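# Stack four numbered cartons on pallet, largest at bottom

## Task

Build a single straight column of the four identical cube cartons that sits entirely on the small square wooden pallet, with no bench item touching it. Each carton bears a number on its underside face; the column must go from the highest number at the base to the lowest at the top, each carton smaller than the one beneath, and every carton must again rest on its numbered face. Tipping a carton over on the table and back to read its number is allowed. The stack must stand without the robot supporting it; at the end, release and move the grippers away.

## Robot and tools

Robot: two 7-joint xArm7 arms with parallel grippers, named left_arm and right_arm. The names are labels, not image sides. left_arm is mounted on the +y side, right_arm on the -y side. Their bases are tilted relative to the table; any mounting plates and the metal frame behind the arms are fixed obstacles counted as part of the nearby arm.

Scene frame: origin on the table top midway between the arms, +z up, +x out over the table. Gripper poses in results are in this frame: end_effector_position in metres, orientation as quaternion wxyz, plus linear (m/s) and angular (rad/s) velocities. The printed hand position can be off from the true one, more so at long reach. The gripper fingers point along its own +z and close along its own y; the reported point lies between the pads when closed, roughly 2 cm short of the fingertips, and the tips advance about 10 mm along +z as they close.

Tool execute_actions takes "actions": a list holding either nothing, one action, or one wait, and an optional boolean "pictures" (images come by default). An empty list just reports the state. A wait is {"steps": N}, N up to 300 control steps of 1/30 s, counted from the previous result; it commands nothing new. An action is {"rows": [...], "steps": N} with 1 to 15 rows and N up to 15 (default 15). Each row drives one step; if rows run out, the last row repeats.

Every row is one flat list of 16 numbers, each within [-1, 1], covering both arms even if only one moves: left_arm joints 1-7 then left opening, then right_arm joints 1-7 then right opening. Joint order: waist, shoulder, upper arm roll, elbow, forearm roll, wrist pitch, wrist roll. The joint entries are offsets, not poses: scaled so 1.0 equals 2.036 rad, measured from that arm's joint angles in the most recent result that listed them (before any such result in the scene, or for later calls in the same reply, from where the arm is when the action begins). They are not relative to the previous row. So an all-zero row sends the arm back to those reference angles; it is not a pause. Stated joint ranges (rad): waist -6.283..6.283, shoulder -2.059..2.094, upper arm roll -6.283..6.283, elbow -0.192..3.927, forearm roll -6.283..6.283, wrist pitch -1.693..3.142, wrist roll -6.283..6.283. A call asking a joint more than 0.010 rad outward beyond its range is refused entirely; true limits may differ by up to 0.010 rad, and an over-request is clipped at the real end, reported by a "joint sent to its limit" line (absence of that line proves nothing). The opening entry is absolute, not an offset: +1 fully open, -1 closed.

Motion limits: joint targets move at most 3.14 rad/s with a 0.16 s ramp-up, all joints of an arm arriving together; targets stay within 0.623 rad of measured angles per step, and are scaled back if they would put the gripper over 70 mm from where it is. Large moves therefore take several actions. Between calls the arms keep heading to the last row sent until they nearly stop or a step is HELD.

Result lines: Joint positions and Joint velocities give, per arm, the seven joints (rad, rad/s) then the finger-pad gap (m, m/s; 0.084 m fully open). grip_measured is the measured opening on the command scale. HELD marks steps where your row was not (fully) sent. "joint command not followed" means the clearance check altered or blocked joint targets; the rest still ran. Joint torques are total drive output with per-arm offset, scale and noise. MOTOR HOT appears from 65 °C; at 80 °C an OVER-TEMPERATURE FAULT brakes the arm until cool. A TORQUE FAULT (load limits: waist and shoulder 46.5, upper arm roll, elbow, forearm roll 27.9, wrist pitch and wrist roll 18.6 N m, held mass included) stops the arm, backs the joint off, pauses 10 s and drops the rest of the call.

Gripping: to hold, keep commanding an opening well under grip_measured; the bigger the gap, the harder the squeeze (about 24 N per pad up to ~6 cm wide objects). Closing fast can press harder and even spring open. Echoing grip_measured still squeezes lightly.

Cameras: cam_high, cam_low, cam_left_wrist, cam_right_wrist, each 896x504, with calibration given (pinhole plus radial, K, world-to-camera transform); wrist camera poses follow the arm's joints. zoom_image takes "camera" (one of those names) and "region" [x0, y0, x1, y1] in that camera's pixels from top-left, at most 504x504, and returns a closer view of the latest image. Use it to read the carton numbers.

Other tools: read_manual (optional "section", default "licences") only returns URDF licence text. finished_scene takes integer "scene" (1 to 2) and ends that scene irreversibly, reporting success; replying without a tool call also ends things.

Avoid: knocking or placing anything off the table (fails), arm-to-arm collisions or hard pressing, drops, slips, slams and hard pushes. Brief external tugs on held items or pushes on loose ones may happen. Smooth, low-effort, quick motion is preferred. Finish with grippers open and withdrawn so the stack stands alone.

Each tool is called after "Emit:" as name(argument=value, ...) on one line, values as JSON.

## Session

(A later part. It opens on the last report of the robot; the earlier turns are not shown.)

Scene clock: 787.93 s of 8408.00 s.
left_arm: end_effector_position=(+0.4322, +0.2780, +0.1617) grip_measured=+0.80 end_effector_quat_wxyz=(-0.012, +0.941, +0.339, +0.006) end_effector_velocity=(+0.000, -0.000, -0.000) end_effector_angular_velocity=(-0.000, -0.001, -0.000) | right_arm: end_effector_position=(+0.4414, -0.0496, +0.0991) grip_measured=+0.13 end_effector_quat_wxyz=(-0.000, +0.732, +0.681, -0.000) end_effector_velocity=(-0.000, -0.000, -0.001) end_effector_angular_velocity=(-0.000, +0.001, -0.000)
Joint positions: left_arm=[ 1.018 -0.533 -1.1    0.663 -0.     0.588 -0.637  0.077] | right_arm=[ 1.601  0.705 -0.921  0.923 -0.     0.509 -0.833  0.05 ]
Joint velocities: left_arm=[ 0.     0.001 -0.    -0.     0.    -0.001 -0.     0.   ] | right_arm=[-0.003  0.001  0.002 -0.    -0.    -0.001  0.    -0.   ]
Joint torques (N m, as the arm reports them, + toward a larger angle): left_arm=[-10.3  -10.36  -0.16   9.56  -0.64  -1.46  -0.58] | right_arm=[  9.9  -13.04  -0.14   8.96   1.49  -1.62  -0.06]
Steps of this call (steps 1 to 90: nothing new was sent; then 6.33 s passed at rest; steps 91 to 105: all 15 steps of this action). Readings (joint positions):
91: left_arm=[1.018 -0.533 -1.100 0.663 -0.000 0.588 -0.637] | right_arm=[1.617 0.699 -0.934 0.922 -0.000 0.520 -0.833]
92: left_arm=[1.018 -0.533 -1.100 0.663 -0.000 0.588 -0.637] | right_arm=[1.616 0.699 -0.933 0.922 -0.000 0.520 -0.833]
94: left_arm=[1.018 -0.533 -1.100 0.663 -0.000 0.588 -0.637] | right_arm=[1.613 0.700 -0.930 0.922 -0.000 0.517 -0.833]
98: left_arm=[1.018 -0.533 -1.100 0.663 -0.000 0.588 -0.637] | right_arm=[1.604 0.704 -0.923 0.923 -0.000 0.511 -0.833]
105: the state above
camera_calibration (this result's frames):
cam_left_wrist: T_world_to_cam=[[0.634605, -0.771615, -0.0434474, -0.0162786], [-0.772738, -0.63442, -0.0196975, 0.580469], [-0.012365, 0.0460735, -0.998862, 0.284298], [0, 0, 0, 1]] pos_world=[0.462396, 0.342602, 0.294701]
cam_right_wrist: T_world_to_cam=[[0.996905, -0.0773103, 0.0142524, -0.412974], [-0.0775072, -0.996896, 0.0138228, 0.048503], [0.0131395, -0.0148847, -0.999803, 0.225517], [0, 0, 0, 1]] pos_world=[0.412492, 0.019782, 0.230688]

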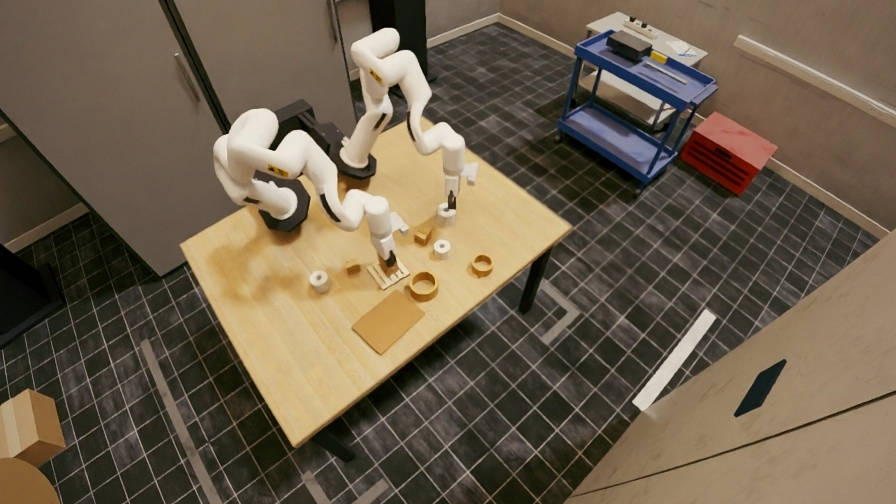

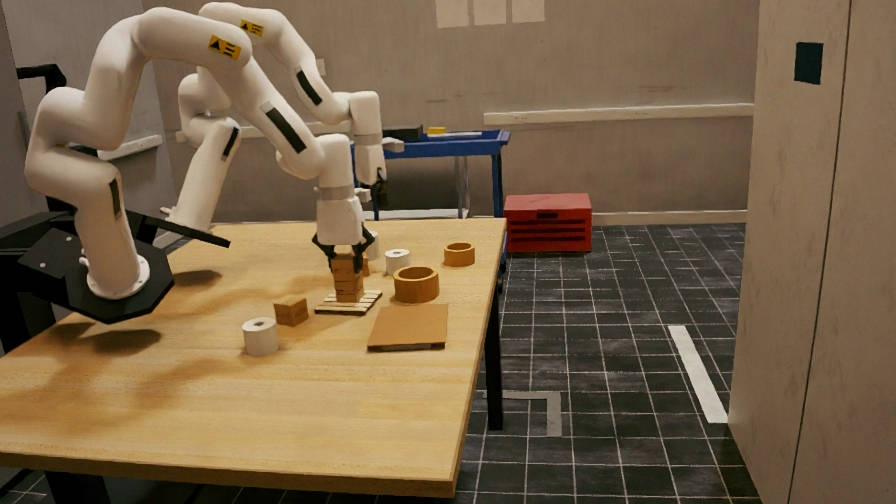

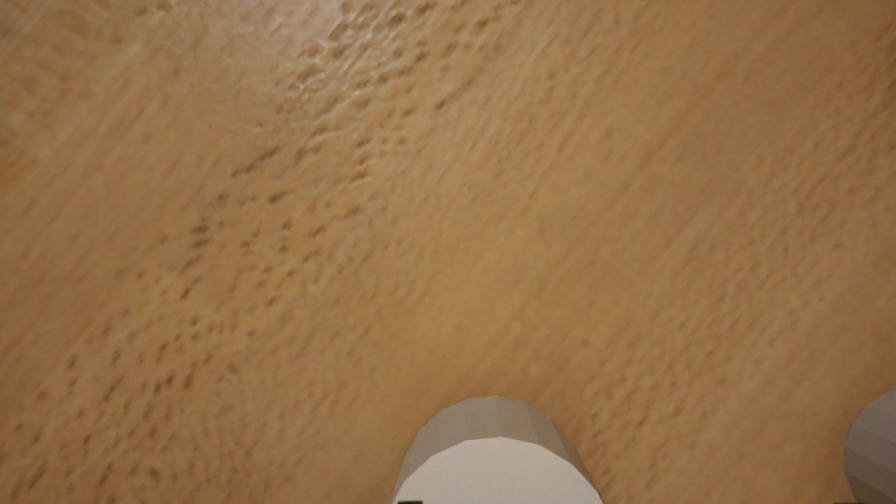

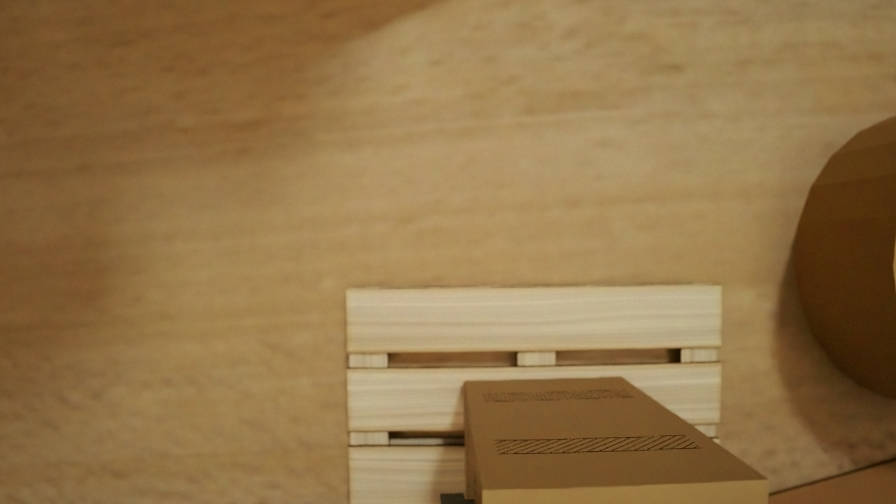

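Emit:
execute_actions(actions=[{"rows":[[0,0,0,0,0,0,0,0.8,0,0,0,0,0,0,0,0.0],[0,0,0,0,0,0,0,0.8,0,0,0,0,0,0,0,0.13],[0,0,0,0,0,0,0,0.8,0,0,0,0,0,0,0,0.2],[0,0,0,0,0,0,0,0.8,0,0,0,0,0,0,0,0.3],[0,0,0,0,0,0,0,0.8,0,0,0,0,0,0,0,0.5],[0,0,0,0,0,0,0,0.8,0,0,0,0,0,0,0,0.7]],"steps":12}], pictures=false)

Emit:
execute_actions(actions=[{"rows":[[0,0,0,0,0,0,0,0.8,0.02,-0.009,-0.017,-0.001,0,0.014,0,0.7],[0,0,0,0,0,0,0,0.8,0.045,-0.02,-0.038,-0.003,0,0.031,0,0.7],[0,0,0,0,0,0,0,0.8,0.07,-0.03,-0.058,-0.0044,0,0.048,0,0.7],[0,0,0,0,0,0,0,0.8,0.096,-0.04,-0.079,-0.0044,0,0.066,0,0.7]],"steps":14}])

Scene clock: 800.57 s of 8408.00 s.
left_arm: end_effector_position=(+0.4322, +0.2780, +0.1617) grip_measured=+0.80 end_effector_quat_wxyz=(-0.012, +0.941, +0.339, +0.006) end_effector_velocity=(+0.000, +0.000, +0.000) end_effector_angular_velocity=(+0.000, -0.001, -0.000) | right_arm: end_effector_position=(+0.4414, -0.0496, +0.0991) grip_measured=+0.69 end_effector_quat_wxyz=(-0.000, +0.732, +0.681, -0.000) end_effector_velocity=(-0.000, -0.000, -0.000) end_effector_angular_velocity=(-0.001, +0.001, +0.000)
Joint positions: left_arm=[ 1.018 -0.533 -1.1    0.663 -0.     0.588 -0.637  0.077] | right_arm=[ 1.601  0.705 -0.921  0.923 -0.     0.509 -0.833  0.073]
Joint velocities: left_arm=[ 0.    -0.    -0.     0.    -0.    -0.001  0.    -0.   ] | right_arm=[-0.001  0.     0.    -0.001 -0.001  0.     0.     0.002]
Joint torques (N m, as the arm reports them, + toward a larger angle): left_arm=[-10.09 -10.34  -0.21   9.63  -0.58  -1.55  -0.65] | right_arm=[ 10.18 -12.67  -0.22   8.82   0.85  -1.69  -0.01]
Steps of this call (steps 1 to 15: the robot went on to your last target; steps 16 to 90: nothing new was sent; then 9.23 s passed at rest; steps 91 to 102: all 12 steps of this action). Readings (joint positions):
91: left_arm=[1.018 -0.533 -1.100 0.663 -0.000 0.588 -0.637] | right_arm=[1.601 0.705 -0.921 0.923 -0.000 0.509 -0.833]
92: left_arm=[1.018 -0.533 -1.100 0.663 -0.000 0.588 -0.637] | right_arm=[1.601 0.705 -0.921 0.923 -0.000 0.509 -0.833]
94: left_arm=[1.018 -0.533 -1.100 0.663 -0.000 0.588 -0.637] | right_arm=[1.601 0.705 -0.921 0.923 -0.000 0.509 -0.833]
98: left_arm=[1.018 -0.533 -1.100 0.663 -0.000 0.588 -0.637] | right_arm=[1.602 0.705 -0.921 0.923 -0.000 0.509 -0.833]
102: the state above

Scene clock: 801.03 s of 8408.00 s.
left_arm: end_effector_position=(+0.4322, +0.2780, +0.1617) grip_measured=+0.80 end_effector_quat_wxyz=(-0.012, +0.941, +0.339, +0.006) end_effector_velocity=(+0.000, -0.000, +0.000) end_effector_angular_velocity=(-0.000, -0.000, -0.001) | right_arm: end_effector_position=(+0.4405, -0.0544, +0.1534) grip_measured=+0.70 end_effector_quat_wxyz=(-0.000, +0.734, +0.679, +0.001) end_effector_velocity=(-0.006, -0.014, +0.005) end_effector_angular_velocity=(-0.023, +0.022, -0.013)
Joint positions: left_arm=[ 1.018 -0.533 -1.1    0.663 -0.     0.588 -0.637  0.077] | right_arm=[ 1.792  0.626 -1.078  0.914 -0.     0.64  -0.833  0.073]
Joint velocities: left_arm=[-0.    -0.    -0.001  0.    -0.    -0.     0.    -0.   ] | right_arm=[ 0.046 -0.014 -0.052 -0.016 -0.001  0.045  0.    -0.   ]
Joint torques (N m, as the arm reports them, + toward a larger angle): left_arm=[-10.24 -10.62   0.01   9.58  -0.66  -1.53  -0.64] | right_arm=[ 9.08 -9.45 -0.16 10.04  1.31 -1.71 -0.28]
Steps of this call (steps 1 to 14: all 14 steps of this action). Readings (joint positions):
1: left_arm=[1.018 -0.533 -1.100 0.663 -0.000 0.588 -0.637] | right_arm=[1.602 0.705 -0.921 0.923 -0.000 0.509 -0.833]
2: left_arm=[1.018 -0.533 -1.100 0.663 -0.000 0.588 -0.637] | right_arm=[1.604 0.704 -0.924 0.923 -0.000 0.512 -0.833]
4: left_arm=[1.018 -0.533 -1.100 0.663 -0.000 0.588 -0.637] | right_arm=[1.632 0.693 -0.948 0.919 -0.000 0.532 -0.833]
8: left_arm=[1.018 -0.533 -1.100 0.663 -0.000 0.588 -0.637] | right_arm=[1.745 0.644 -1.039 0.918 -0.000 0.606 -0.833]
14: the state above
camera_calibration (this result's frames):
cam_left_wrist: T_world_to_cam=[[0.634605, -0.771614, -0.0434474, -0.0162786], [-0.772738, -0.63442, -0.0196972, 0.580469], [-0.0123653, 0.0460734, -0.998862, 0.284298], [0, 0, 0, 1]] pos_world=[0.462396, 0.342602, 0.294701]
cam_right_wrist: T_world_to_cam=[[0.996318, -0.0844126, 0.0150306, -0.413494], [-0.0845985, -0.99634, 0.0121941, 0.0463125], [0.0139463, -0.0134207, -0.999813, 0.27951], [0, 0, 0, 1]] pos_world=[0.411991, 0.0149902, 0.285108]

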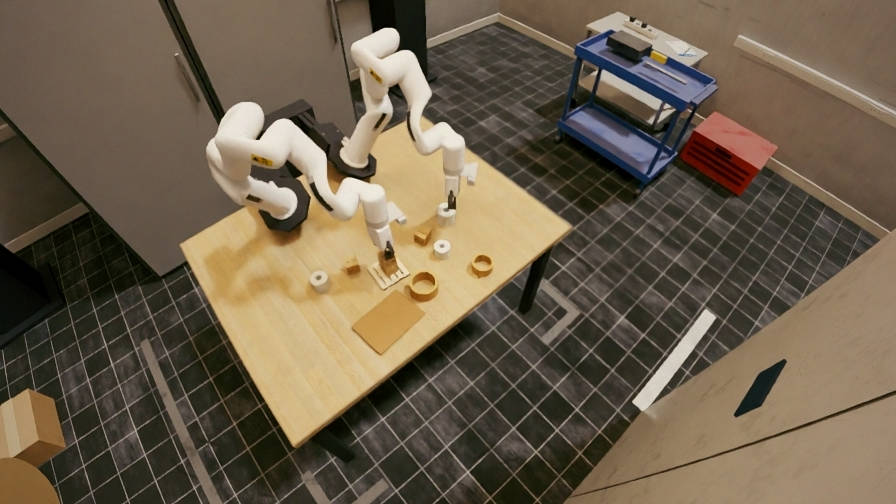

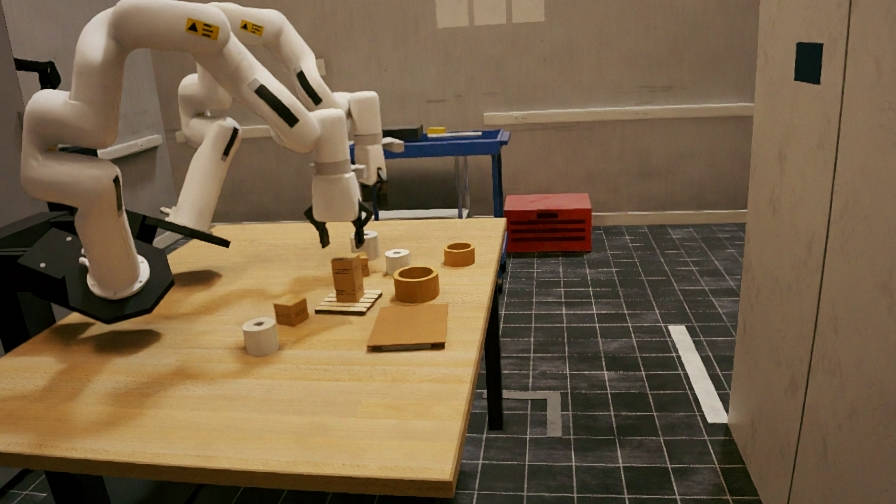

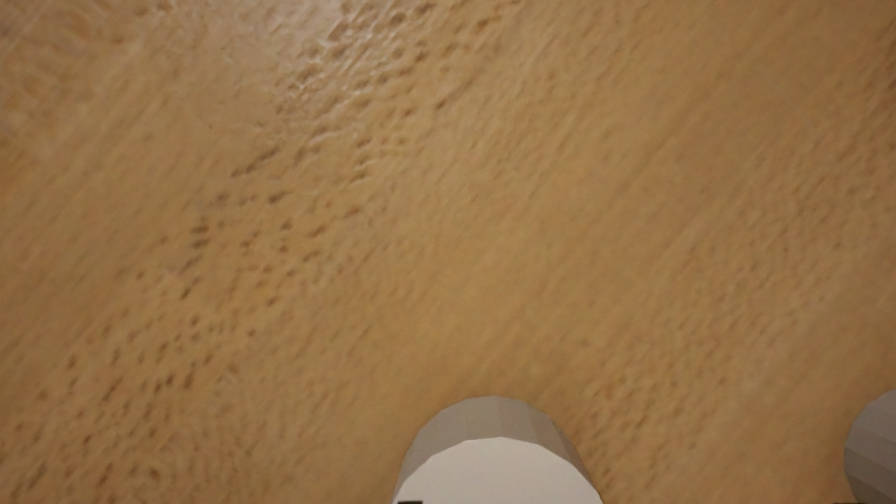

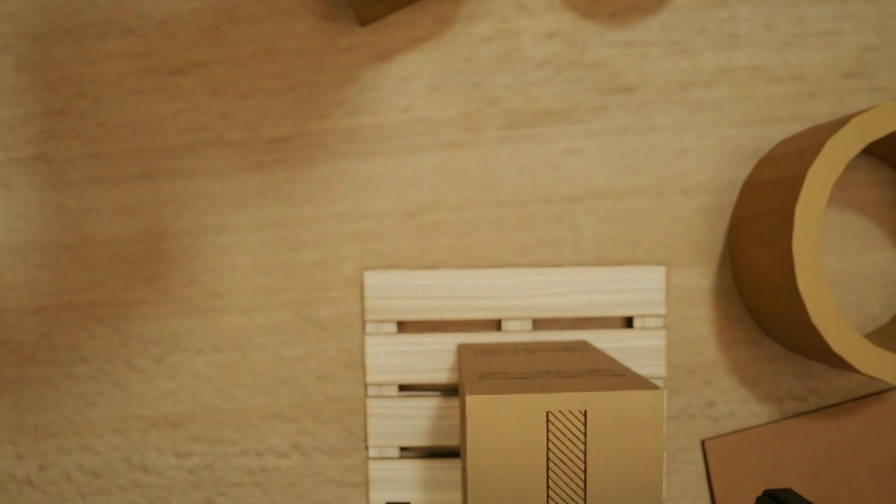

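Emit:
execute_actions(actions=[{"rows":[[0,0,0,0,0,0,0,0.8,0.4096,-0.027,-0.3787,-0.2333,0,-0.0059,-0.654,0.7],[0,0,0,0,0,0,0,0.8,0.4096,-0.027,-0.3787,-0.2333,0,-0.0059,-0.654,0.7],[0,0,0,0,0,0,0,0.8,0.4096,-0.027,-0.3787,-0.2333,0,-0.0059,-0.654,0.7],[0,0,0,0,0,0,0,0.8,0.4096,-0.027,-0.3787,-0.2333,0,-0.0059,-0.654,0.7],[0,0,0,0,0,0,0,0.8,0.4096,-0.027,-0.3787,-0.2333,0,-0.0059,-0.654,0.7],[0,0,-0.175,0,0,0,0,0.8,0.4096,-0.027,-0.3787,-0.2333,0,-0.0059,-0.654,0.7]],"steps":15}], pictures=false)

Emit:
execute_actions(actions=[{"steps":15}])

Scene clock: 818.37 s of 8408.00 s.
left_arm: end_effector_position=(+0.4269, +0.1833, +0.1602) grip_measured=+0.80 end_effector_quat_wxyz=(-0.004, +0.973, +0.231, +0.002) end_effector_velocity=(-0.067, -0.358, -0.008) end_effector_angular_velocity=(-0.061, +0.034, -0.865) | right_arm: end_effector_position=(+0.3670, -0.1477, +0.1779) grip_measured=+0.70 end_effector_quat_wxyz=(+0.011, +0.455, +0.890, -0.009) end_effector_velocity=(-0.179, -0.081, +0.034) end_effector_angular_velocity=(+0.166, +0.113, +2.659)
Joint positions: left_arm=[ 1.018 -0.533 -1.327  0.664 -0.     0.588 -0.637  0.077] | right_arm=[ 2.468  0.579 -1.71   0.517 -0.     0.63  -1.603  0.073]
Joint velocities: left_arm=[ 0.009  0.002 -0.876 -0.007 -0.     0.002 -0.    -0.   ] | right_arm=[ 1.415 -0.079 -1.212 -0.702 -0.    -0.019 -2.666 -0.   ]
Joint torques (N m, as the arm reports them, + toward a larger angle): left_arm=[-12.17  -5.48  -0.84   9.33  -0.47  -1.55  -0.55] | right_arm=[-0.15  0.71  0.58 11.55  0.87 -1.72  0.14]
Steps of this call (steps 1 to 15: the robot went on to your last target; steps 16 to 90: nothing new was sent; then 13.83 s passed at rest; steps 91 to 105: all 15 steps of this action). Readings (joint positions):
91: left_arm=[1.018 -0.533 -1.100 0.663 -0.000 0.588 -0.637] | right_arm=[1.797 0.624 -1.082 0.914 -0.000 0.643 -0.833]
92: left_arm=[1.018 -0.533 -1.100 0.663 -0.000 0.588 -0.637] | right_arm=[1.800 0.624 -1.085 0.912 -0.000 0.643 -0.837]
94: left_arm=[1.018 -0.533 -1.100 0.663 -0.000 0.588 -0.637] | right_arm=[1.839 0.621 -1.124 0.884 -0.000 0.641 -0.877]
98: left_arm=[1.019 -0.532 -1.113 0.663 -0.000 0.588 -0.637] | right_arm=[2.035 0.605 -1.321 0.740 -0.000 0.638 -1.073]
105: the state above

Scene clock: 818.87 s of 8408.00 s.
left_arm: end_effector_position=(+0.4142, +0.1314, +0.1596) grip_measured=+0.80 end_effector_quat_wxyz=(-0.000, +0.986, +0.169, -0.000) end_effector_velocity=(-0.001, -0.005, +0.001) end_effector_angular_velocity=(-0.000, -0.002, -0.013) | right_arm: end_effector_position=(+0.3467, -0.1563, +0.1800) grip_measured=+0.70 end_effector_quat_wxyz=(+0.001, +0.194, +0.981, +0.000) end_effector_velocity=(-0.002, -0.001, -0.001) end_effector_angular_velocity=(+0.001, +0.003, +0.039)
Joint positions: left_arm=[ 1.018 -0.533 -1.455  0.663 -0.     0.588 -0.637  0.077] | right_arm=[ 2.624  0.571 -1.848  0.44  -0.     0.628 -2.16   0.073]
Joint velocities: left_arm=[-0.002 -0.001 -0.011  0.001  0.001 -0.    -0.    -0.   ] | right_arm=[ 0.009 -0.001 -0.007 -0.006  0.001  0.001 -0.04  -0.   ]
Joint torques (N m, as the arm reports them, + toward a larger angle): left_arm=[-11.98  -2.04  -0.05   9.52  -0.72  -1.43  -0.57] | right_arm=[ 4.45  1.95 -0.16  9.74  1.35 -1.57  0.19]
Steps of this call (steps 1 to 15: the robot went on to your last target). Readings (joint positions):
1: left_arm=[1.018 -0.533 -1.356 0.663 -0.000 0.588 -0.637] | right_arm=[2.510 0.577 -1.747 0.496 -0.000 0.630 -1.693]
2: left_arm=[1.018 -0.533 -1.384 0.663 -0.000 0.588 -0.637] | right_arm=[2.543 0.575 -1.775 0.480 -0.000 0.629 -1.781]
4: left_arm=[1.016 -0.533 -1.426 0.663 0.000 0.588 -0.637] | right_arm=[2.586 0.573 -1.813 0.459 -0.000 0.629 -1.942]
8: left_arm=[1.018 -0.533 -1.448 0.663 -0.000 0.588 -0.637] | right_arm=[2.616 0.571 -1.840 0.444 -0.000 0.628 -2.115]
15: the state above
camera_calibration (this result's frames):
cam_left_wrist: T_world_to_cam=[[0.327897, -0.944376, -0.0252638, 0.02872], [-0.944679, -0.327997, -0.000176521, 0.501365], [-0.00811977, 0.0239241, -0.999681, 0.29003], [0, 0, 0, 1]] pos_world=[0.466566, 0.18463, 0.290752]
cam_right_wrist: T_world_to_cam=[[0.384941, 0.922813, 0.0153679, 0.0402834], [0.922721, -0.385159, 0.0154525, -0.317711], [0.0201789, 0.00823196, -0.999762, 0.307288], [0, 0, 0, 1]] pos_world=[0.271451, -0.162073, 0.311505]

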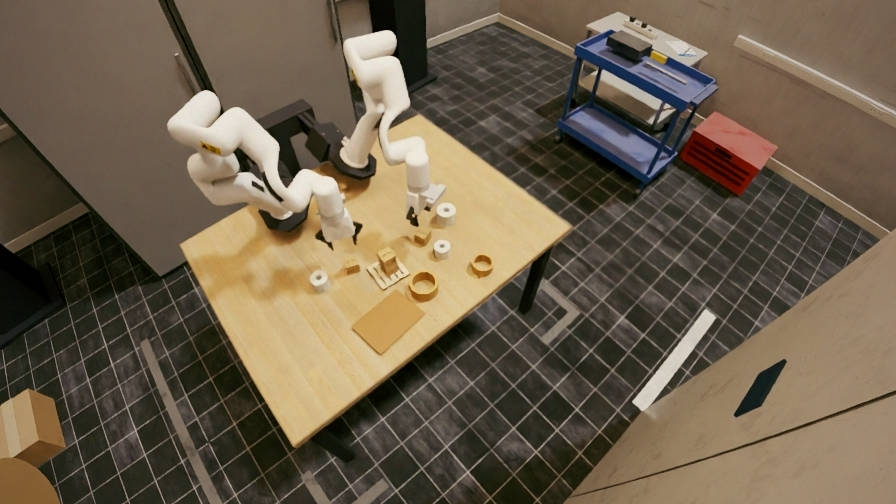

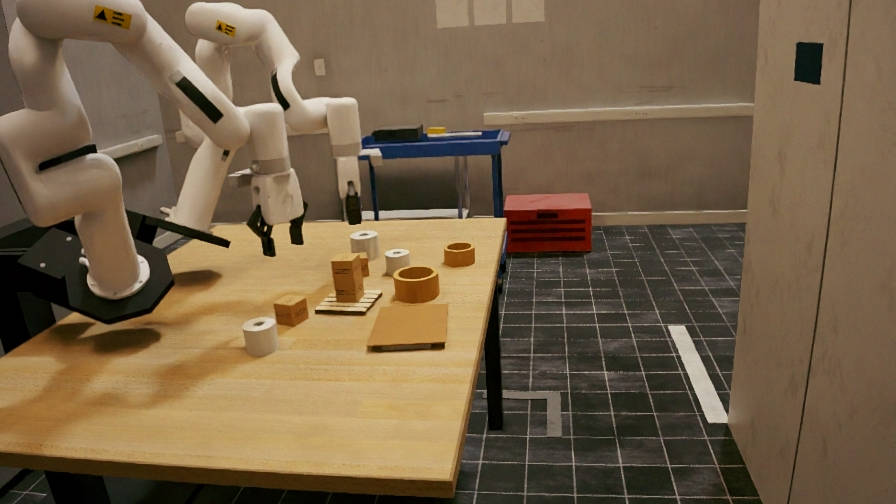

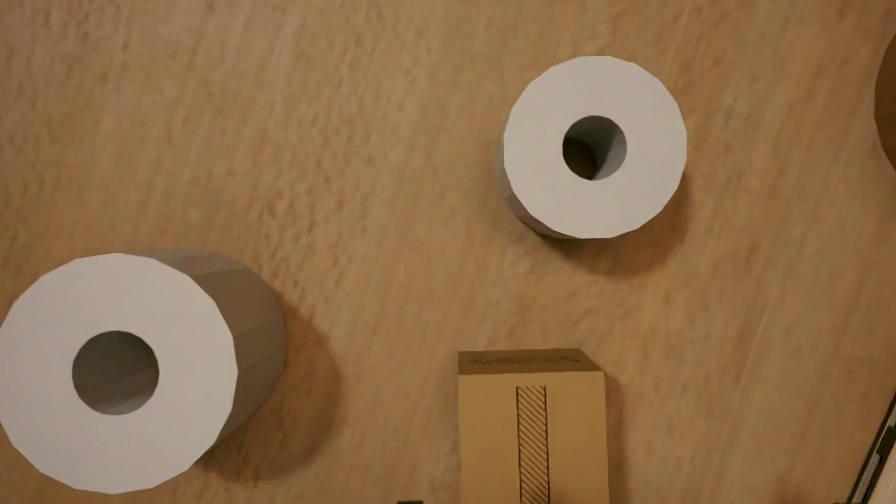

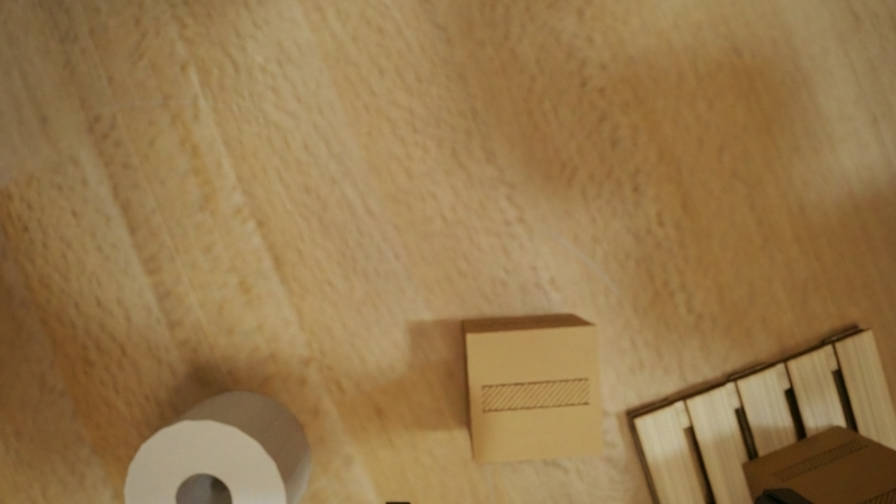

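Emit:
execute_actions(actions=[{"rows":[[0.1926,-0.0027,-0.1567,-0.01,0,-0.1077,0,0.8,-0.2772,-0.0039,0.2526,-0.0138,0,-0.1604,-0.0025,0.7]],"steps":15}], pictures=false)

Emit:
execute_actions(actions=[{"steps":8}])

Scene clock: 825.20 s of 8408.00 s.
left_arm: end_effector_position=(+0.4137, +0.1397, +0.0912) grip_measured=+0.80 end_effector_quat_wxyz=(-0.000, +0.984, +0.178, -0.000) end_effector_velocity=(+0.006, -0.011, -0.009) end_effector_angular_velocity=(-0.020, -0.025, -0.014) | right_arm: end_effector_position=(+0.3399, -0.1488, +0.0974) grip_measured=+0.70 end_effector_quat_wxyz=(+0.000, +0.175, +0.984, -0.002) end_effector_velocity=(+0.002, +0.025, -0.023) end_effector_angular_velocity=(+0.059, -0.024, +0.031)
Joint positions: left_arm=[ 1.402 -0.538 -1.767  0.644 -0.     0.374 -0.637  0.077] | right_arm=[ 2.08   0.563 -1.353  0.412 -0.     0.314 -2.166  0.073]
Joint velocities: left_arm=[ 0.078 -0.001 -0.084  0.009 -0.001 -0.06   0.     0.   ] | right_arm=[-0.22  -0.005  0.219  0.015  0.    -0.153 -0.001  0.   ]
Joint torques (N m, as the arm reports them, + toward a larger angle): left_arm=[-13.95   6.44  -0.02   7.72  -0.6   -1.55  -0.63] | right_arm=[ 7.17 -3.61 -1.13  6.92  1.1  -1.88 -0.16]
Steps of this call (steps 1 to 15: the robot went on to your last target; steps 16 to 90: nothing new was sent; then 2.83 s passed at rest; steps 91 to 105: all 15 steps of this action). Readings (joint positions):
91: left_arm=[1.018 -0.533 -1.456 0.663 -0.000 0.588 -0.637] | right_arm=[2.626 0.571 -1.848 0.439 -0.000 0.628 -2.164]
92: left_arm=[1.021 -0.533 -1.459 0.663 -0.000 0.586 -0.637] | right_arm=[2.622 0.571 -1.845 0.439 -0.000 0.626 -2.164]
94: left_arm=[1.059 -0.533 -1.492 0.663 -0.000 0.563 -0.637] | right_arm=[2.584 0.571 -1.809 0.439 -0.000 0.602 -2.164]
98: left_arm=[1.277 -0.536 -1.666 0.649 -0.000 0.445 -0.637] | right_arm=[2.337 0.567 -1.585 0.426 -0.000 0.461 -2.165]
105: the state above

Scene clock: 825.47 s of 8408.00 s.
left_arm: end_effector_position=(+0.4135, +0.1397, +0.0899) grip_measured=+0.80 end_effector_quat_wxyz=(-0.000, +0.984, +0.178, -0.000) end_effector_velocity=(-0.001, +0.001, -0.002) end_effector_angular_velocity=(+0.000, +0.002, +0.002) | right_arm: end_effector_position=(+0.3395, -0.1471, +0.0952) grip_measured=+0.70 end_effector_quat_wxyz=(+0.000, +0.174, +0.985, -0.000) end_effector_velocity=(-0.001, -0.000, -0.002) end_effector_angular_velocity=(-0.001, +0.002, +0.000)
Joint positions: left_arm=[ 1.409 -0.538 -1.773  0.643 -0.     0.369 -0.637  0.077] | right_arm=[ 2.062  0.563 -1.335  0.412 -0.     0.302 -2.166  0.073]
Joint velocities: left_arm=[ 0.007  0.    -0.004 -0.002 -0.    -0.003 -0.     0.   ] | right_arm=[-0.015  0.001  0.013 -0.001 -0.    -0.007 -0.     0.   ]
Joint torques (N m, as the arm reports them, + toward a larger angle): left_arm=[-13.06   6.81  -0.47   7.83  -0.74  -1.41  -0.57] | right_arm=[ 6.4  -4.06 -0.39  6.68  1.57 -1.74 -0.15]
Steps of this call (steps 1 to 8: the robot went on to your last target). Readings (joint positions):
1: left_arm=[1.404 -0.538 -1.769 0.644 -0.000 0.372 -0.637] | right_arm=[2.074 0.563 -1.347 0.412 -0.000 0.310 -2.166]
2: left_arm=[1.406 -0.538 -1.770 0.644 -0.000 0.371 -0.637] | right_arm=[2.070 0.563 -1.343 0.413 -0.000 0.307 -2.166]
4: left_arm=[1.408 -0.538 -1.772 0.644 -0.000 0.370 -0.637] | right_arm=[2.066 0.563 -1.338 0.413 -0.000 0.304 -2.166]
8: the state above
camera_calibration (this result's frames):
cam_left_wrist: T_world_to_cam=[[0.345922, -0.937927, -0.0251197, 0.0266889], [-0.938227, -0.346019, -0.00054491, 0.503252], [-0.00818081, 0.0237565, -0.999684, 0.22017], [0, 0, 0, 1]] pos_world=[0.464733, 0.193936, 0.221045]
cam_right_wrist: T_world_to_cam=[[0.3481, 0.937342, 0.0146921, 0.0505813], [0.937271, -0.3483, 0.0145054, -0.305671], [0.0187138, 0.00872112, -0.999787, 0.223091], [0, 0, 0, 1]] pos_world=[0.264714, -0.155823, 0.226734]

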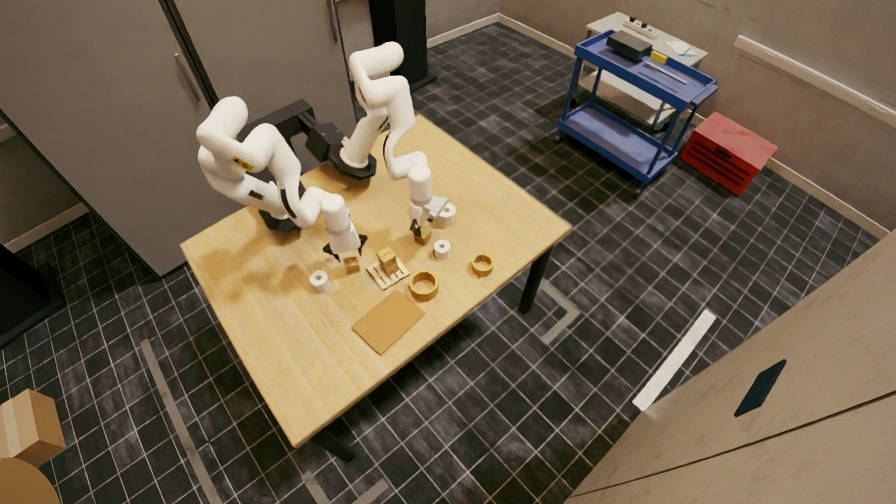

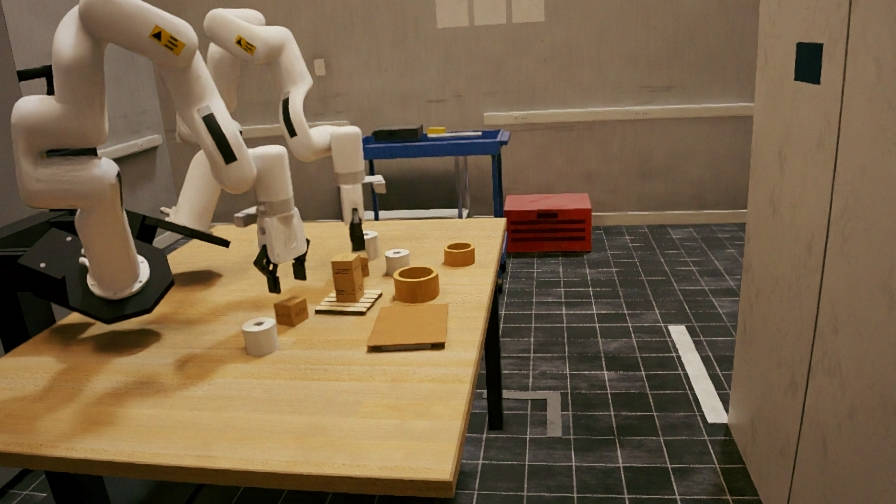

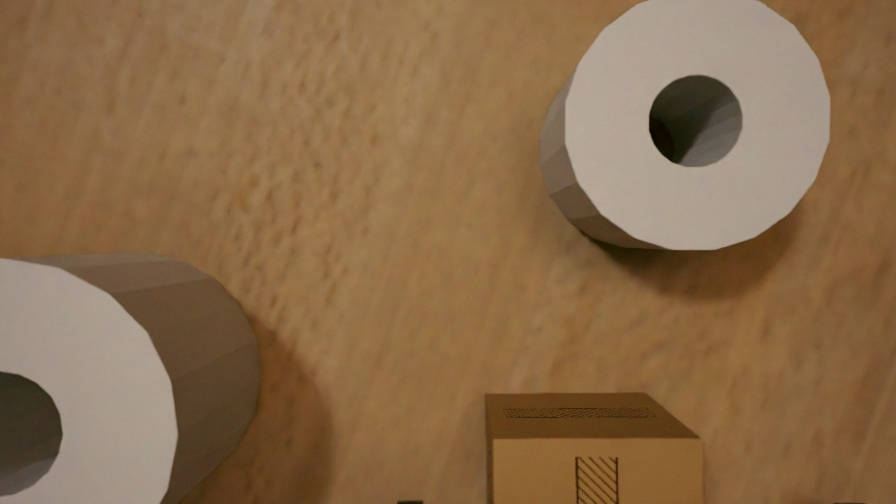

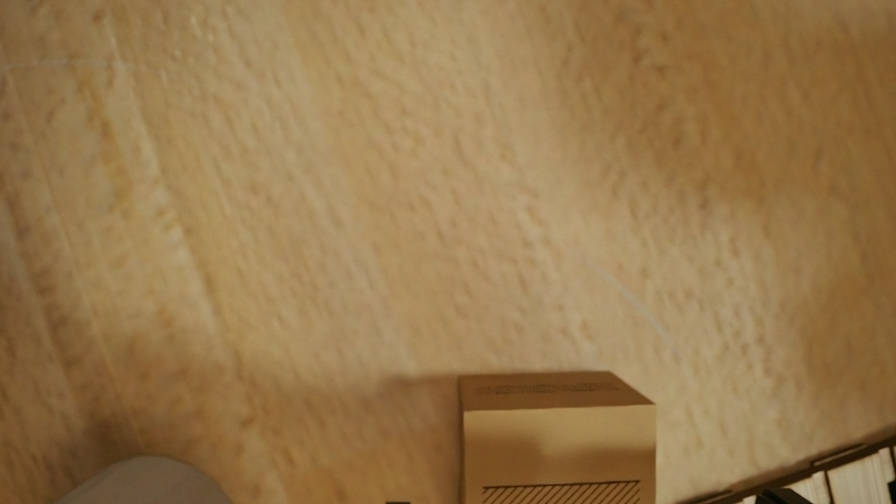

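Emit:
execute_actions(actions=[{"rows":[[0.04,-0.005,-0.034,0.002,0,-0.0195,0,0.8,-0.048,0.008,0.04,0.002,0,-0.0257,-0.01,0.7],[0.082,-0.012,-0.069,0.005,0,-0.039,0,0.8,-0.097,0.019,0.081,0.006,0,-0.052,-0.01,0.7],[0.082,-0.012,-0.069,0.005,0,-0.039,0,0.8,-0.097,0.019,0.081,0.006,0,-0.052,-0.01,0.7],[0.123,-0.022,-0.104,0.01,0,-0.0586,0,0.8,-0.146,0.033,0.121,0.011,0,-0.077,-0.01,0.7],[0.123,-0.022,-0.104,0.01,0,-0.0586,0,0.8,-0.146,0.033,0.121,0.011,0,-0.077,-0.01,0.7],[0.1645,-0.0324,-0.1395,0.0157,0,-0.0781,0,0.8,-0.195,0.0476,0.1601,0.0179,0,-0.1027,-0.01,0.7]],"steps":15}], pictures=false)

Emit:
execute_actions(actions=[{"steps":8}], pictures=false)

Emit:
execute_actions(actions=[{"rows":[[0,0,0,0,0,0,0,0.6,0,0,0,0,0,0,0,0.55],[0,0,0,0,0,0,0,0.45,0,0,0,0,0,0,0,0.45],[0,0,0,0,0,0,0,0.35,0,0,0,0,0,0,0,0.35],[0,0,0,0,0,0,0,0.27,0,0,0,0,0,0,0,0.27],[0,0,0,0,0,0,0,0.2,0,0,0,0,0,0,0,0.2],[0,0,0,0,0,0,0,0.14,0,0,0,0,0,0,0,0.14],[0,0,0,0,0,0,0,0.08,0,0,0,0,0,0,0,0.08],[0,0,0,0,0,0,0,0,0,0,0,0,0,0,0,0],[0,0,0,0,0,0,0,-0.1,0,0,0,0,0,0,0,-0.1],[0,0,0,0,0,0,0,-0.25,0,0,0,0,0,0,0,-0.25],[0,0,0,0,0,0,0,-0.4,0,0,0,0,0,0,0,-0.4]],"steps":15}])

Scene clock: 844.90 s of 8408.00 s.
left_arm: end_effector_position=(+0.4129, +0.1399, +0.0344) grip_measured=+0.80 end_effector_quat_wxyz=(-0.001, +0.984, +0.178, -0.001) end_effector_velocity=(+0.008, -0.015, -0.013) end_effector_angular_velocity=(-0.026, -0.025, -0.014) | right_arm: end_effector_position=(+0.3397, -0.1482, +0.0379) grip_measured=+0.70 end_effector_quat_wxyz=(+0.000, +0.165, +0.986, -0.001) end_effector_velocity=(+0.003, +0.016, -0.016) end_effector_angular_velocity=(+0.036, -0.013, +0.013)
Joint positions: left_arm=[ 1.734 -0.602 -2.048  0.674 -0.     0.216 -0.637  0.077] | right_arm=[ 1.678  0.656 -1.02   0.447 -0.     0.1   -2.186  0.073]
Joint velocities: left_arm=[ 0.1   -0.018 -0.103  0.028 -0.    -0.062  0.     0.   ] | right_arm=[-0.133  0.03   0.123  0.031  0.    -0.086 -0.003  0.   ]
Joint torques (N m, as the arm reports them, + toward a larger angle): left_arm=[-15.5   15.6   -0.36   6.26  -0.77  -1.56  -0.48] | right_arm=[ 7.56 -8.07 -1.16  4.33  1.46 -1.6  -0.3 ]
Steps of this call (steps 1 to 30: the robot went on to your last target; steps 31 to 100: nothing new was sent; then 15.60 s passed at rest; steps 101 to 115: all 15 steps of this action). Readings (joint positions):
101: left_arm=[1.411 -0.538 -1.774 0.643 -0.000 0.369 -0.637] | right_arm=[2.060 0.563 -1.333 0.412 -0.000 0.301 -2.166]
102: left_arm=[1.414 -0.538 -1.777 0.643 -0.000 0.367 -0.637] | right_arm=[2.057 0.563 -1.330 0.412 -0.000 0.299 -2.166]
104: left_arm=[1.450 -0.543 -1.809 0.647 -0.000 0.349 -0.637] | right_arm=[2.019 0.570 -1.298 0.415 -0.000 0.278 -2.172]
108: left_arm=[1.601 -0.572 -1.935 0.658 -0.000 0.278 -0.637] | right_arm=[1.844 0.611 -1.154 0.429 -0.000 0.187 -2.182]
115: the state above

Scene clock: 845.17 s of 8408.00 s.
left_arm: end_effector_position=(+0.4131, +0.1391, +0.0330) grip_measured=+0.80 end_effector_quat_wxyz=(-0.000, +0.984, +0.177, -0.000) end_effector_velocity=(-0.001, +0.001, -0.002) end_effector_angular_velocity=(+0.001, +0.003, +0.001) | right_arm: end_effector_position=(+0.3396, -0.1472, +0.0363) grip_measured=+0.70 end_effector_quat_wxyz=(+0.000, +0.164, +0.986, +0.000) end_effector_velocity=(-0.001, -0.001, -0.002) end_effector_angular_velocity=(-0.003, +0.002, -0.000)
Joint positions: left_arm=[ 1.743 -0.604 -2.057  0.675 -0.     0.211 -0.637  0.077] | right_arm=[ 1.666  0.659 -1.01   0.449 -0.     0.093 -2.186  0.073]
Joint velocities: left_arm=[ 0.008 -0.002 -0.005 -0.     0.    -0.002  0.     0.   ] | right_arm=[-0.009  0.005  0.007 -0.     0.    -0.004 -0.     0.   ]
Joint torques (N m, as the arm reports them, + toward a larger angle): left_arm=[-14.68  15.3   -0.43   6.45  -0.73  -1.47  -0.63] | right_arm=[ 7.48 -8.25 -0.17  4.59  1.18 -1.62 -0.34]
Steps of this call (steps 1 to 8: the robot went on to your last target). Readings (joint positions):
1: left_arm=[1.737 -0.602 -2.051 0.674 -0.000 0.214 -0.637] | right_arm=[1.674 0.657 -1.016 0.448 -0.000 0.098 -2.186]
2: left_arm=[1.739 -0.603 -2.053 0.675 -0.000 0.213 -0.637] | right_arm=[1.671 0.658 -1.014 0.448 -0.000 0.096 -2.186]
4: left_arm=[1.741 -0.603 -2.055 0.675 -0.000 0.211 -0.637] | right_arm=[1.669 0.659 -1.012 0.448 -0.000 0.094 -2.186]
8: the state above

Scene clock: 845.67 s of 8408.00 s.
left_arm: end_effector_position=(+0.4132, +0.1390, +0.0330) grip_measured=+0.13 end_effector_quat_wxyz=(-0.000, +0.984, +0.177, -0.000) end_effector_velocity=(+0.000, +0.000, -0.000) end_effector_angular_velocity=(+0.001, -0.000, +0.000) | right_arm: end_effector_position=(+0.3397, -0.1471, +0.0364) grip_measured=+0.13 end_effector_quat_wxyz=(+0.000, +0.164, +0.986, +0.000) end_effector_velocity=(-0.001, +0.000, -0.000) end_effector_angular_velocity=(-0.001, +0.001, +0.003)
Joint positions: left_arm=[ 1.743 -0.603 -2.057  0.675 -0.     0.211 -0.637  0.05 ] | right_arm=[ 1.666  0.659 -1.01   0.449 -0.     0.093 -2.186  0.05 ]
Joint velocities: left_arm=[ 0.    -0.001  0.    -0.     0.    -0.001 -0.    -0.   ] | right_arm=[ 0.     0.001  0.002 -0.001 -0.001 -0.     0.     0.   ]
Joint torques (N m, as the arm reports them, + toward a larger angle): left_arm=[-14.09  15.12  -0.32   6.26  -0.61  -1.43  -0.69] | right_arm=[ 6.7  -8.15 -0.52  4.75  1.43 -1.45 -0.21]
Steps of this call (steps 1 to 15: all 15 steps of this action). Readings (joint positions):
1: left_arm=[1.743 -0.604 -2.057 0.675 -0.000 0.211 -0.637] | right_arm=[1.666 0.659 -1.009 0.449 -0.000 0.093 -2.186]
2: left_arm=[1.743 -0.604 -2.057 0.675 -0.000 0.211 -0.637] | right_arm=[1.666 0.659 -1.009 0.449 -0.000 0.093 -2.186]
4: left_arm=[1.743 -0.604 -2.057 0.675 -0.000 0.211 -0.637] | right_arm=[1.666 0.659 -1.010 0.449 -0.000 0.093 -2.186]
8: left_arm=[1.743 -0.603 -2.057 0.675 -0.000 0.211 -0.637] | right_arm=[1.666 0.659 -1.010 0.449 -0.000 0.093 -2.186]
15: the state above
camera_calibration (this result's frames):
cam_left_wrist: T_world_to_cam=[[0.344348, -0.938511, -0.024923, 0.0254456], [-0.938805, -0.344448, -0.000284962, 0.502684], [-0.00831723, 0.023496, -0.999689, 0.163454], [0, 0, 0, 1]] pos_world=[0.464519, 0.193189, 0.164181]
cam_right_wrist: T_world_to_cam=[[0.329583, 0.944004, 0.0152348, 0.0586597], [0.943944, -0.329793, 0.0143323, -0.304532], [0.0185541, 0.00965711, -0.999781, 0.164518], [0, 0, 0, 1]] pos_world=[0.265075, -0.157396, 0.167953]

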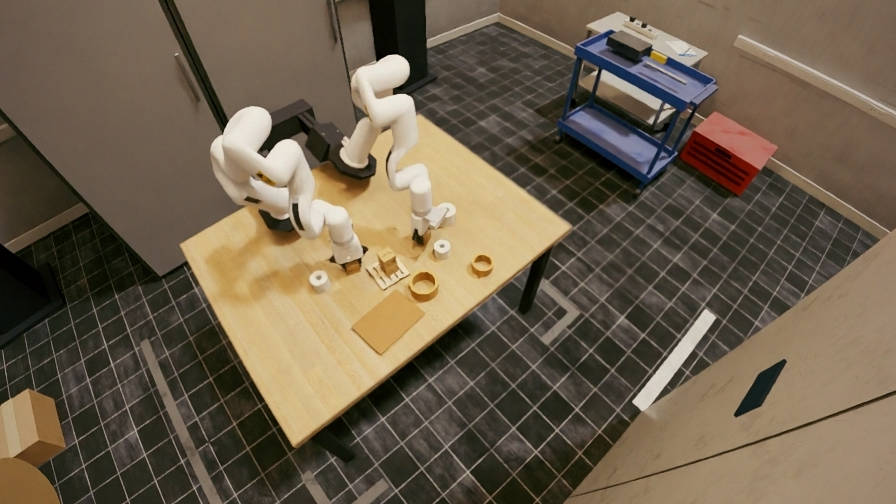

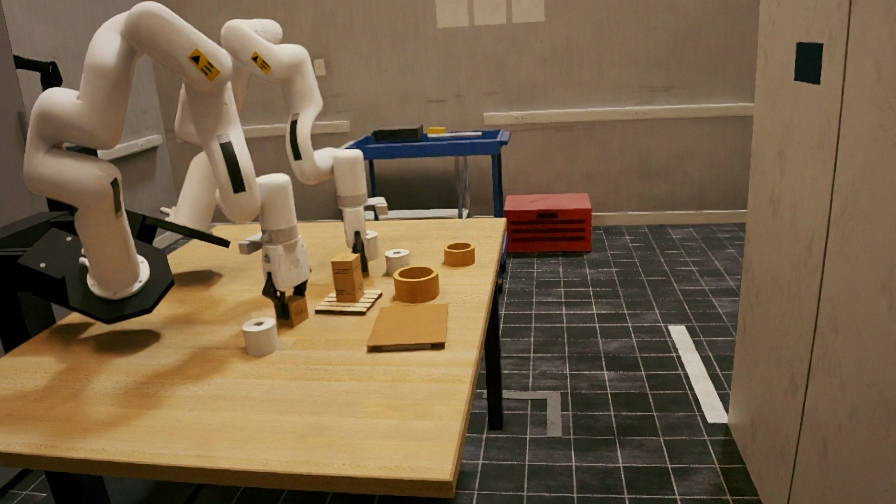

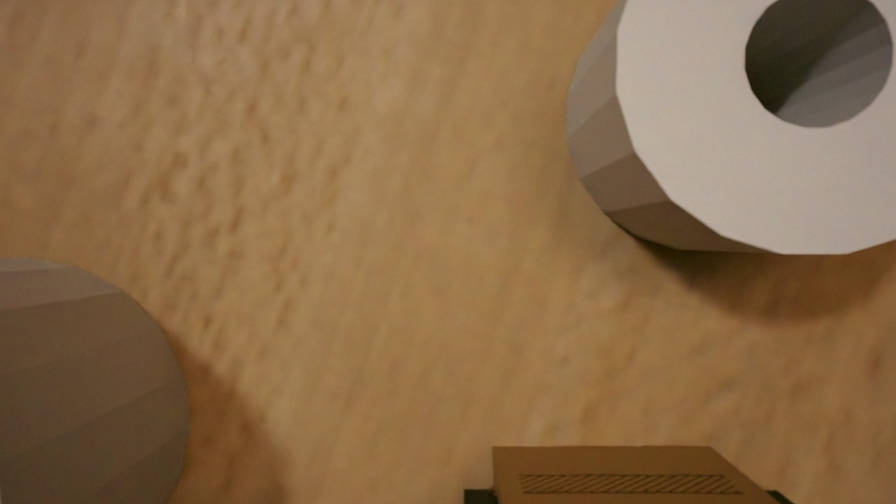

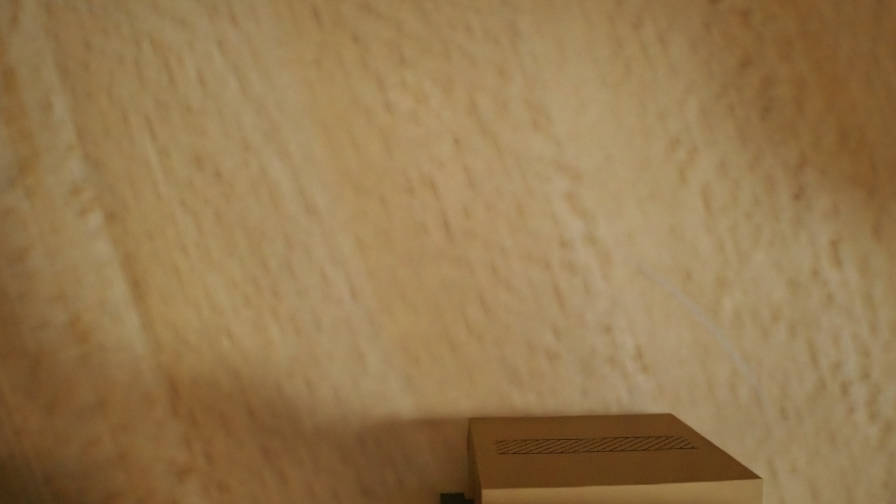

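Emit:
execute_actions(actions=[{"rows":[[-0.04,0.01,0.034,-0.005,0,0.019,0,-0.4,0.048,-0.014,-0.04,-0.006,0,0.025,0,-0.4],[-0.08,0.02,0.069,-0.011,0,0.039,0,-0.4,0.097,-0.028,-0.079,-0.012,0,0.051,0,-0.4],[-0.08,0.02,0.069,-0.011,0,0.039,0,-0.4,0.097,-0.028,-0.079,-0.012,0,0.051,0,-0.4],[-0.1635,0.0317,0.139,-0.0159,0,0.0775,0,-0.4,0.1934,-0.0472,-0.159,-0.018,0,0.1024,0,-0.4],[-0.1635,0.0317,0.139,-0.0159,0,0.0775,0,-0.4,0.1934,-0.0472,-0.159,-0.018,0,0.1024,0,-0.4],[-0.1635,0.0317,0.139,-0.0159,0,0.0775,0,-0.4,0.1934,-0.0472,-0.159,-0.018,0,0.1024,0,-0.4],[-0.267,0.036,0.224,-0.012,0,0.132,0,-0.4,0.311,-0.0486,-0.265,-0.014,0,0.17,0,-0.4],[-0.267,0.036,0.224,-0.012,0,0.132,0,-0.4,0.311,-0.0486,-0.265,-0.014,0,0.17,0,-0.4],[-0.4288,0.0285,0.3522,0.0025,0,0.2304,0,-0.4,0.4715,-0.0432,-0.4121,-0.005,0,0.2628,0,-0.4]],"steps":15}], pictures=false)

Emit:
execute_actions(actions=[{"steps":12}], pictures=false)

Scene clock: 877.17 s of 8408.00 s.
left_arm: end_effector_position=(+0.4183, +0.1339, +0.1453) grip_measured=+0.13 end_effector_quat_wxyz=(-0.007, +0.986, +0.169, +0.004) end_effector_velocity=(-0.003, -0.064, +0.336) end_effector_angular_velocity=(-0.050, -0.035, -0.118) | right_arm: end_effector_position=(+0.3512, -0.1584, +0.1442) grip_measured=+0.13 end_effector_quat_wxyz=(+0.008, +0.179, +0.984, -0.010) end_effector_velocity=(+0.006, +0.019, +0.313) end_effector_angular_velocity=(+0.119, -0.033, -0.035)
Joint positions: left_arm=[ 1.11  -0.545 -1.532  0.666 -0.     0.542 -0.637  0.05 ] | right_arm=[ 2.387  0.573 -1.641  0.43  -0.     0.496 -2.186  0.05 ]
Joint velocities: left_arm=[-1.759 -0.013  1.383  0.126 -0.001  0.988  0.     0.   ] | right_arm=[ 1.992 -0.003 -1.718  0.096 -0.002  1.079  0.     0.   ]
Joint torques (N m, as the arm reports them, + toward a larger angle): left_arm=[-10.12   0.91  -0.34   8.65  -0.71  -1.28  -0.61] | right_arm=[ 2.29 -0.67  0.52  7.96  1.18 -1.67 -0.32]
Steps of this call (steps 1 to 15: the robot went on to your last target; steps 16 to 90: nothing new was sent; then 28.00 s passed at rest; steps 91 to 105: all 15 steps of this action). Readings (joint positions):
91: left_arm=[1.743 -0.603 -2.056 0.675 -0.000 0.211 -0.637] | right_arm=[1.666 0.659 -1.010 0.449 -0.000 0.093 -2.186]
92: left_arm=[1.740 -0.603 -2.054 0.675 -0.000 0.213 -0.637] | right_arm=[1.669 0.659 -1.012 0.448 -0.000 0.095 -2.186]
94: left_arm=[1.705 -0.595 -2.021 0.668 -0.000 0.231 -0.637] | right_arm=[1.706 0.649 -1.045 0.441 -0.000 0.117 -2.186]
98: left_arm=[1.528 -0.560 -1.872 0.653 -0.000 0.314 -0.637] | right_arm=[1.910 0.598 -1.210 0.425 -0.000 0.222 -2.186]
105: the state above

Scene clock: 877.57 s of 8408.00 s.
left_arm: end_effector_position=(+0.4123, +0.1272, +0.1885) grip_measured=+0.13 end_effector_quat_wxyz=(+0.000, +0.987, +0.163, +0.000) end_effector_velocity=(+0.001, -0.003, +0.008) end_effector_angular_velocity=(-0.005, -0.006, -0.005) | right_arm: end_effector_position=(+0.3459, -0.1568, +0.1790) grip_measured=+0.13 end_effector_quat_wxyz=(+0.000, +0.181, +0.983, -0.001) end_effector_velocity=(+0.001, +0.001, +0.006) end_effector_angular_velocity=(+0.007, -0.002, -0.001)
Joint positions: left_arm=[ 0.875 -0.545 -1.342  0.679 -0.     0.678 -0.637  0.05 ] | right_arm=[ 2.622  0.571 -1.845  0.438 -0.     0.627 -2.186  0.05 ]
Joint velocities: left_arm=[-0.034 -0.001  0.025  0.007  0.001  0.018  0.     0.   ] | right_arm=[ 0.031  0.    -0.028  0.005  0.     0.016 -0.     0.   ]
Joint torques (N m, as the arm reports them, + toward a larger angle): left_arm=[-10.8   -4.77  -0.66  10.35  -0.77  -1.57  -0.56] | right_arm=[ 3.8   1.57  0.02  9.66  1.29 -1.55 -0.04]
Steps of this call (steps 1 to 12: the robot went on to your last target). Readings (joint positions):
1: left_arm=[1.053 -0.545 -1.487 0.670 -0.000 0.575 -0.637] | right_arm=[2.450 0.573 -1.695 0.433 -0.000 0.530 -2.186]
2: left_arm=[1.002 -0.545 -1.447 0.674 -0.000 0.603 -0.637] | right_arm=[2.504 0.572 -1.741 0.436 -0.000 0.559 -2.186]
4: left_arm=[0.930 -0.546 -1.390 0.679 -0.000 0.643 -0.637] | right_arm=[2.572 0.572 -1.799 0.438 -0.000 0.596 -2.186]
8: left_arm=[0.884 -0.545 -1.351 0.679 -0.000 0.672 -0.637] | right_arm=[2.613 0.571 -1.837 0.437 -0.000 0.621 -2.186]
12: the state above


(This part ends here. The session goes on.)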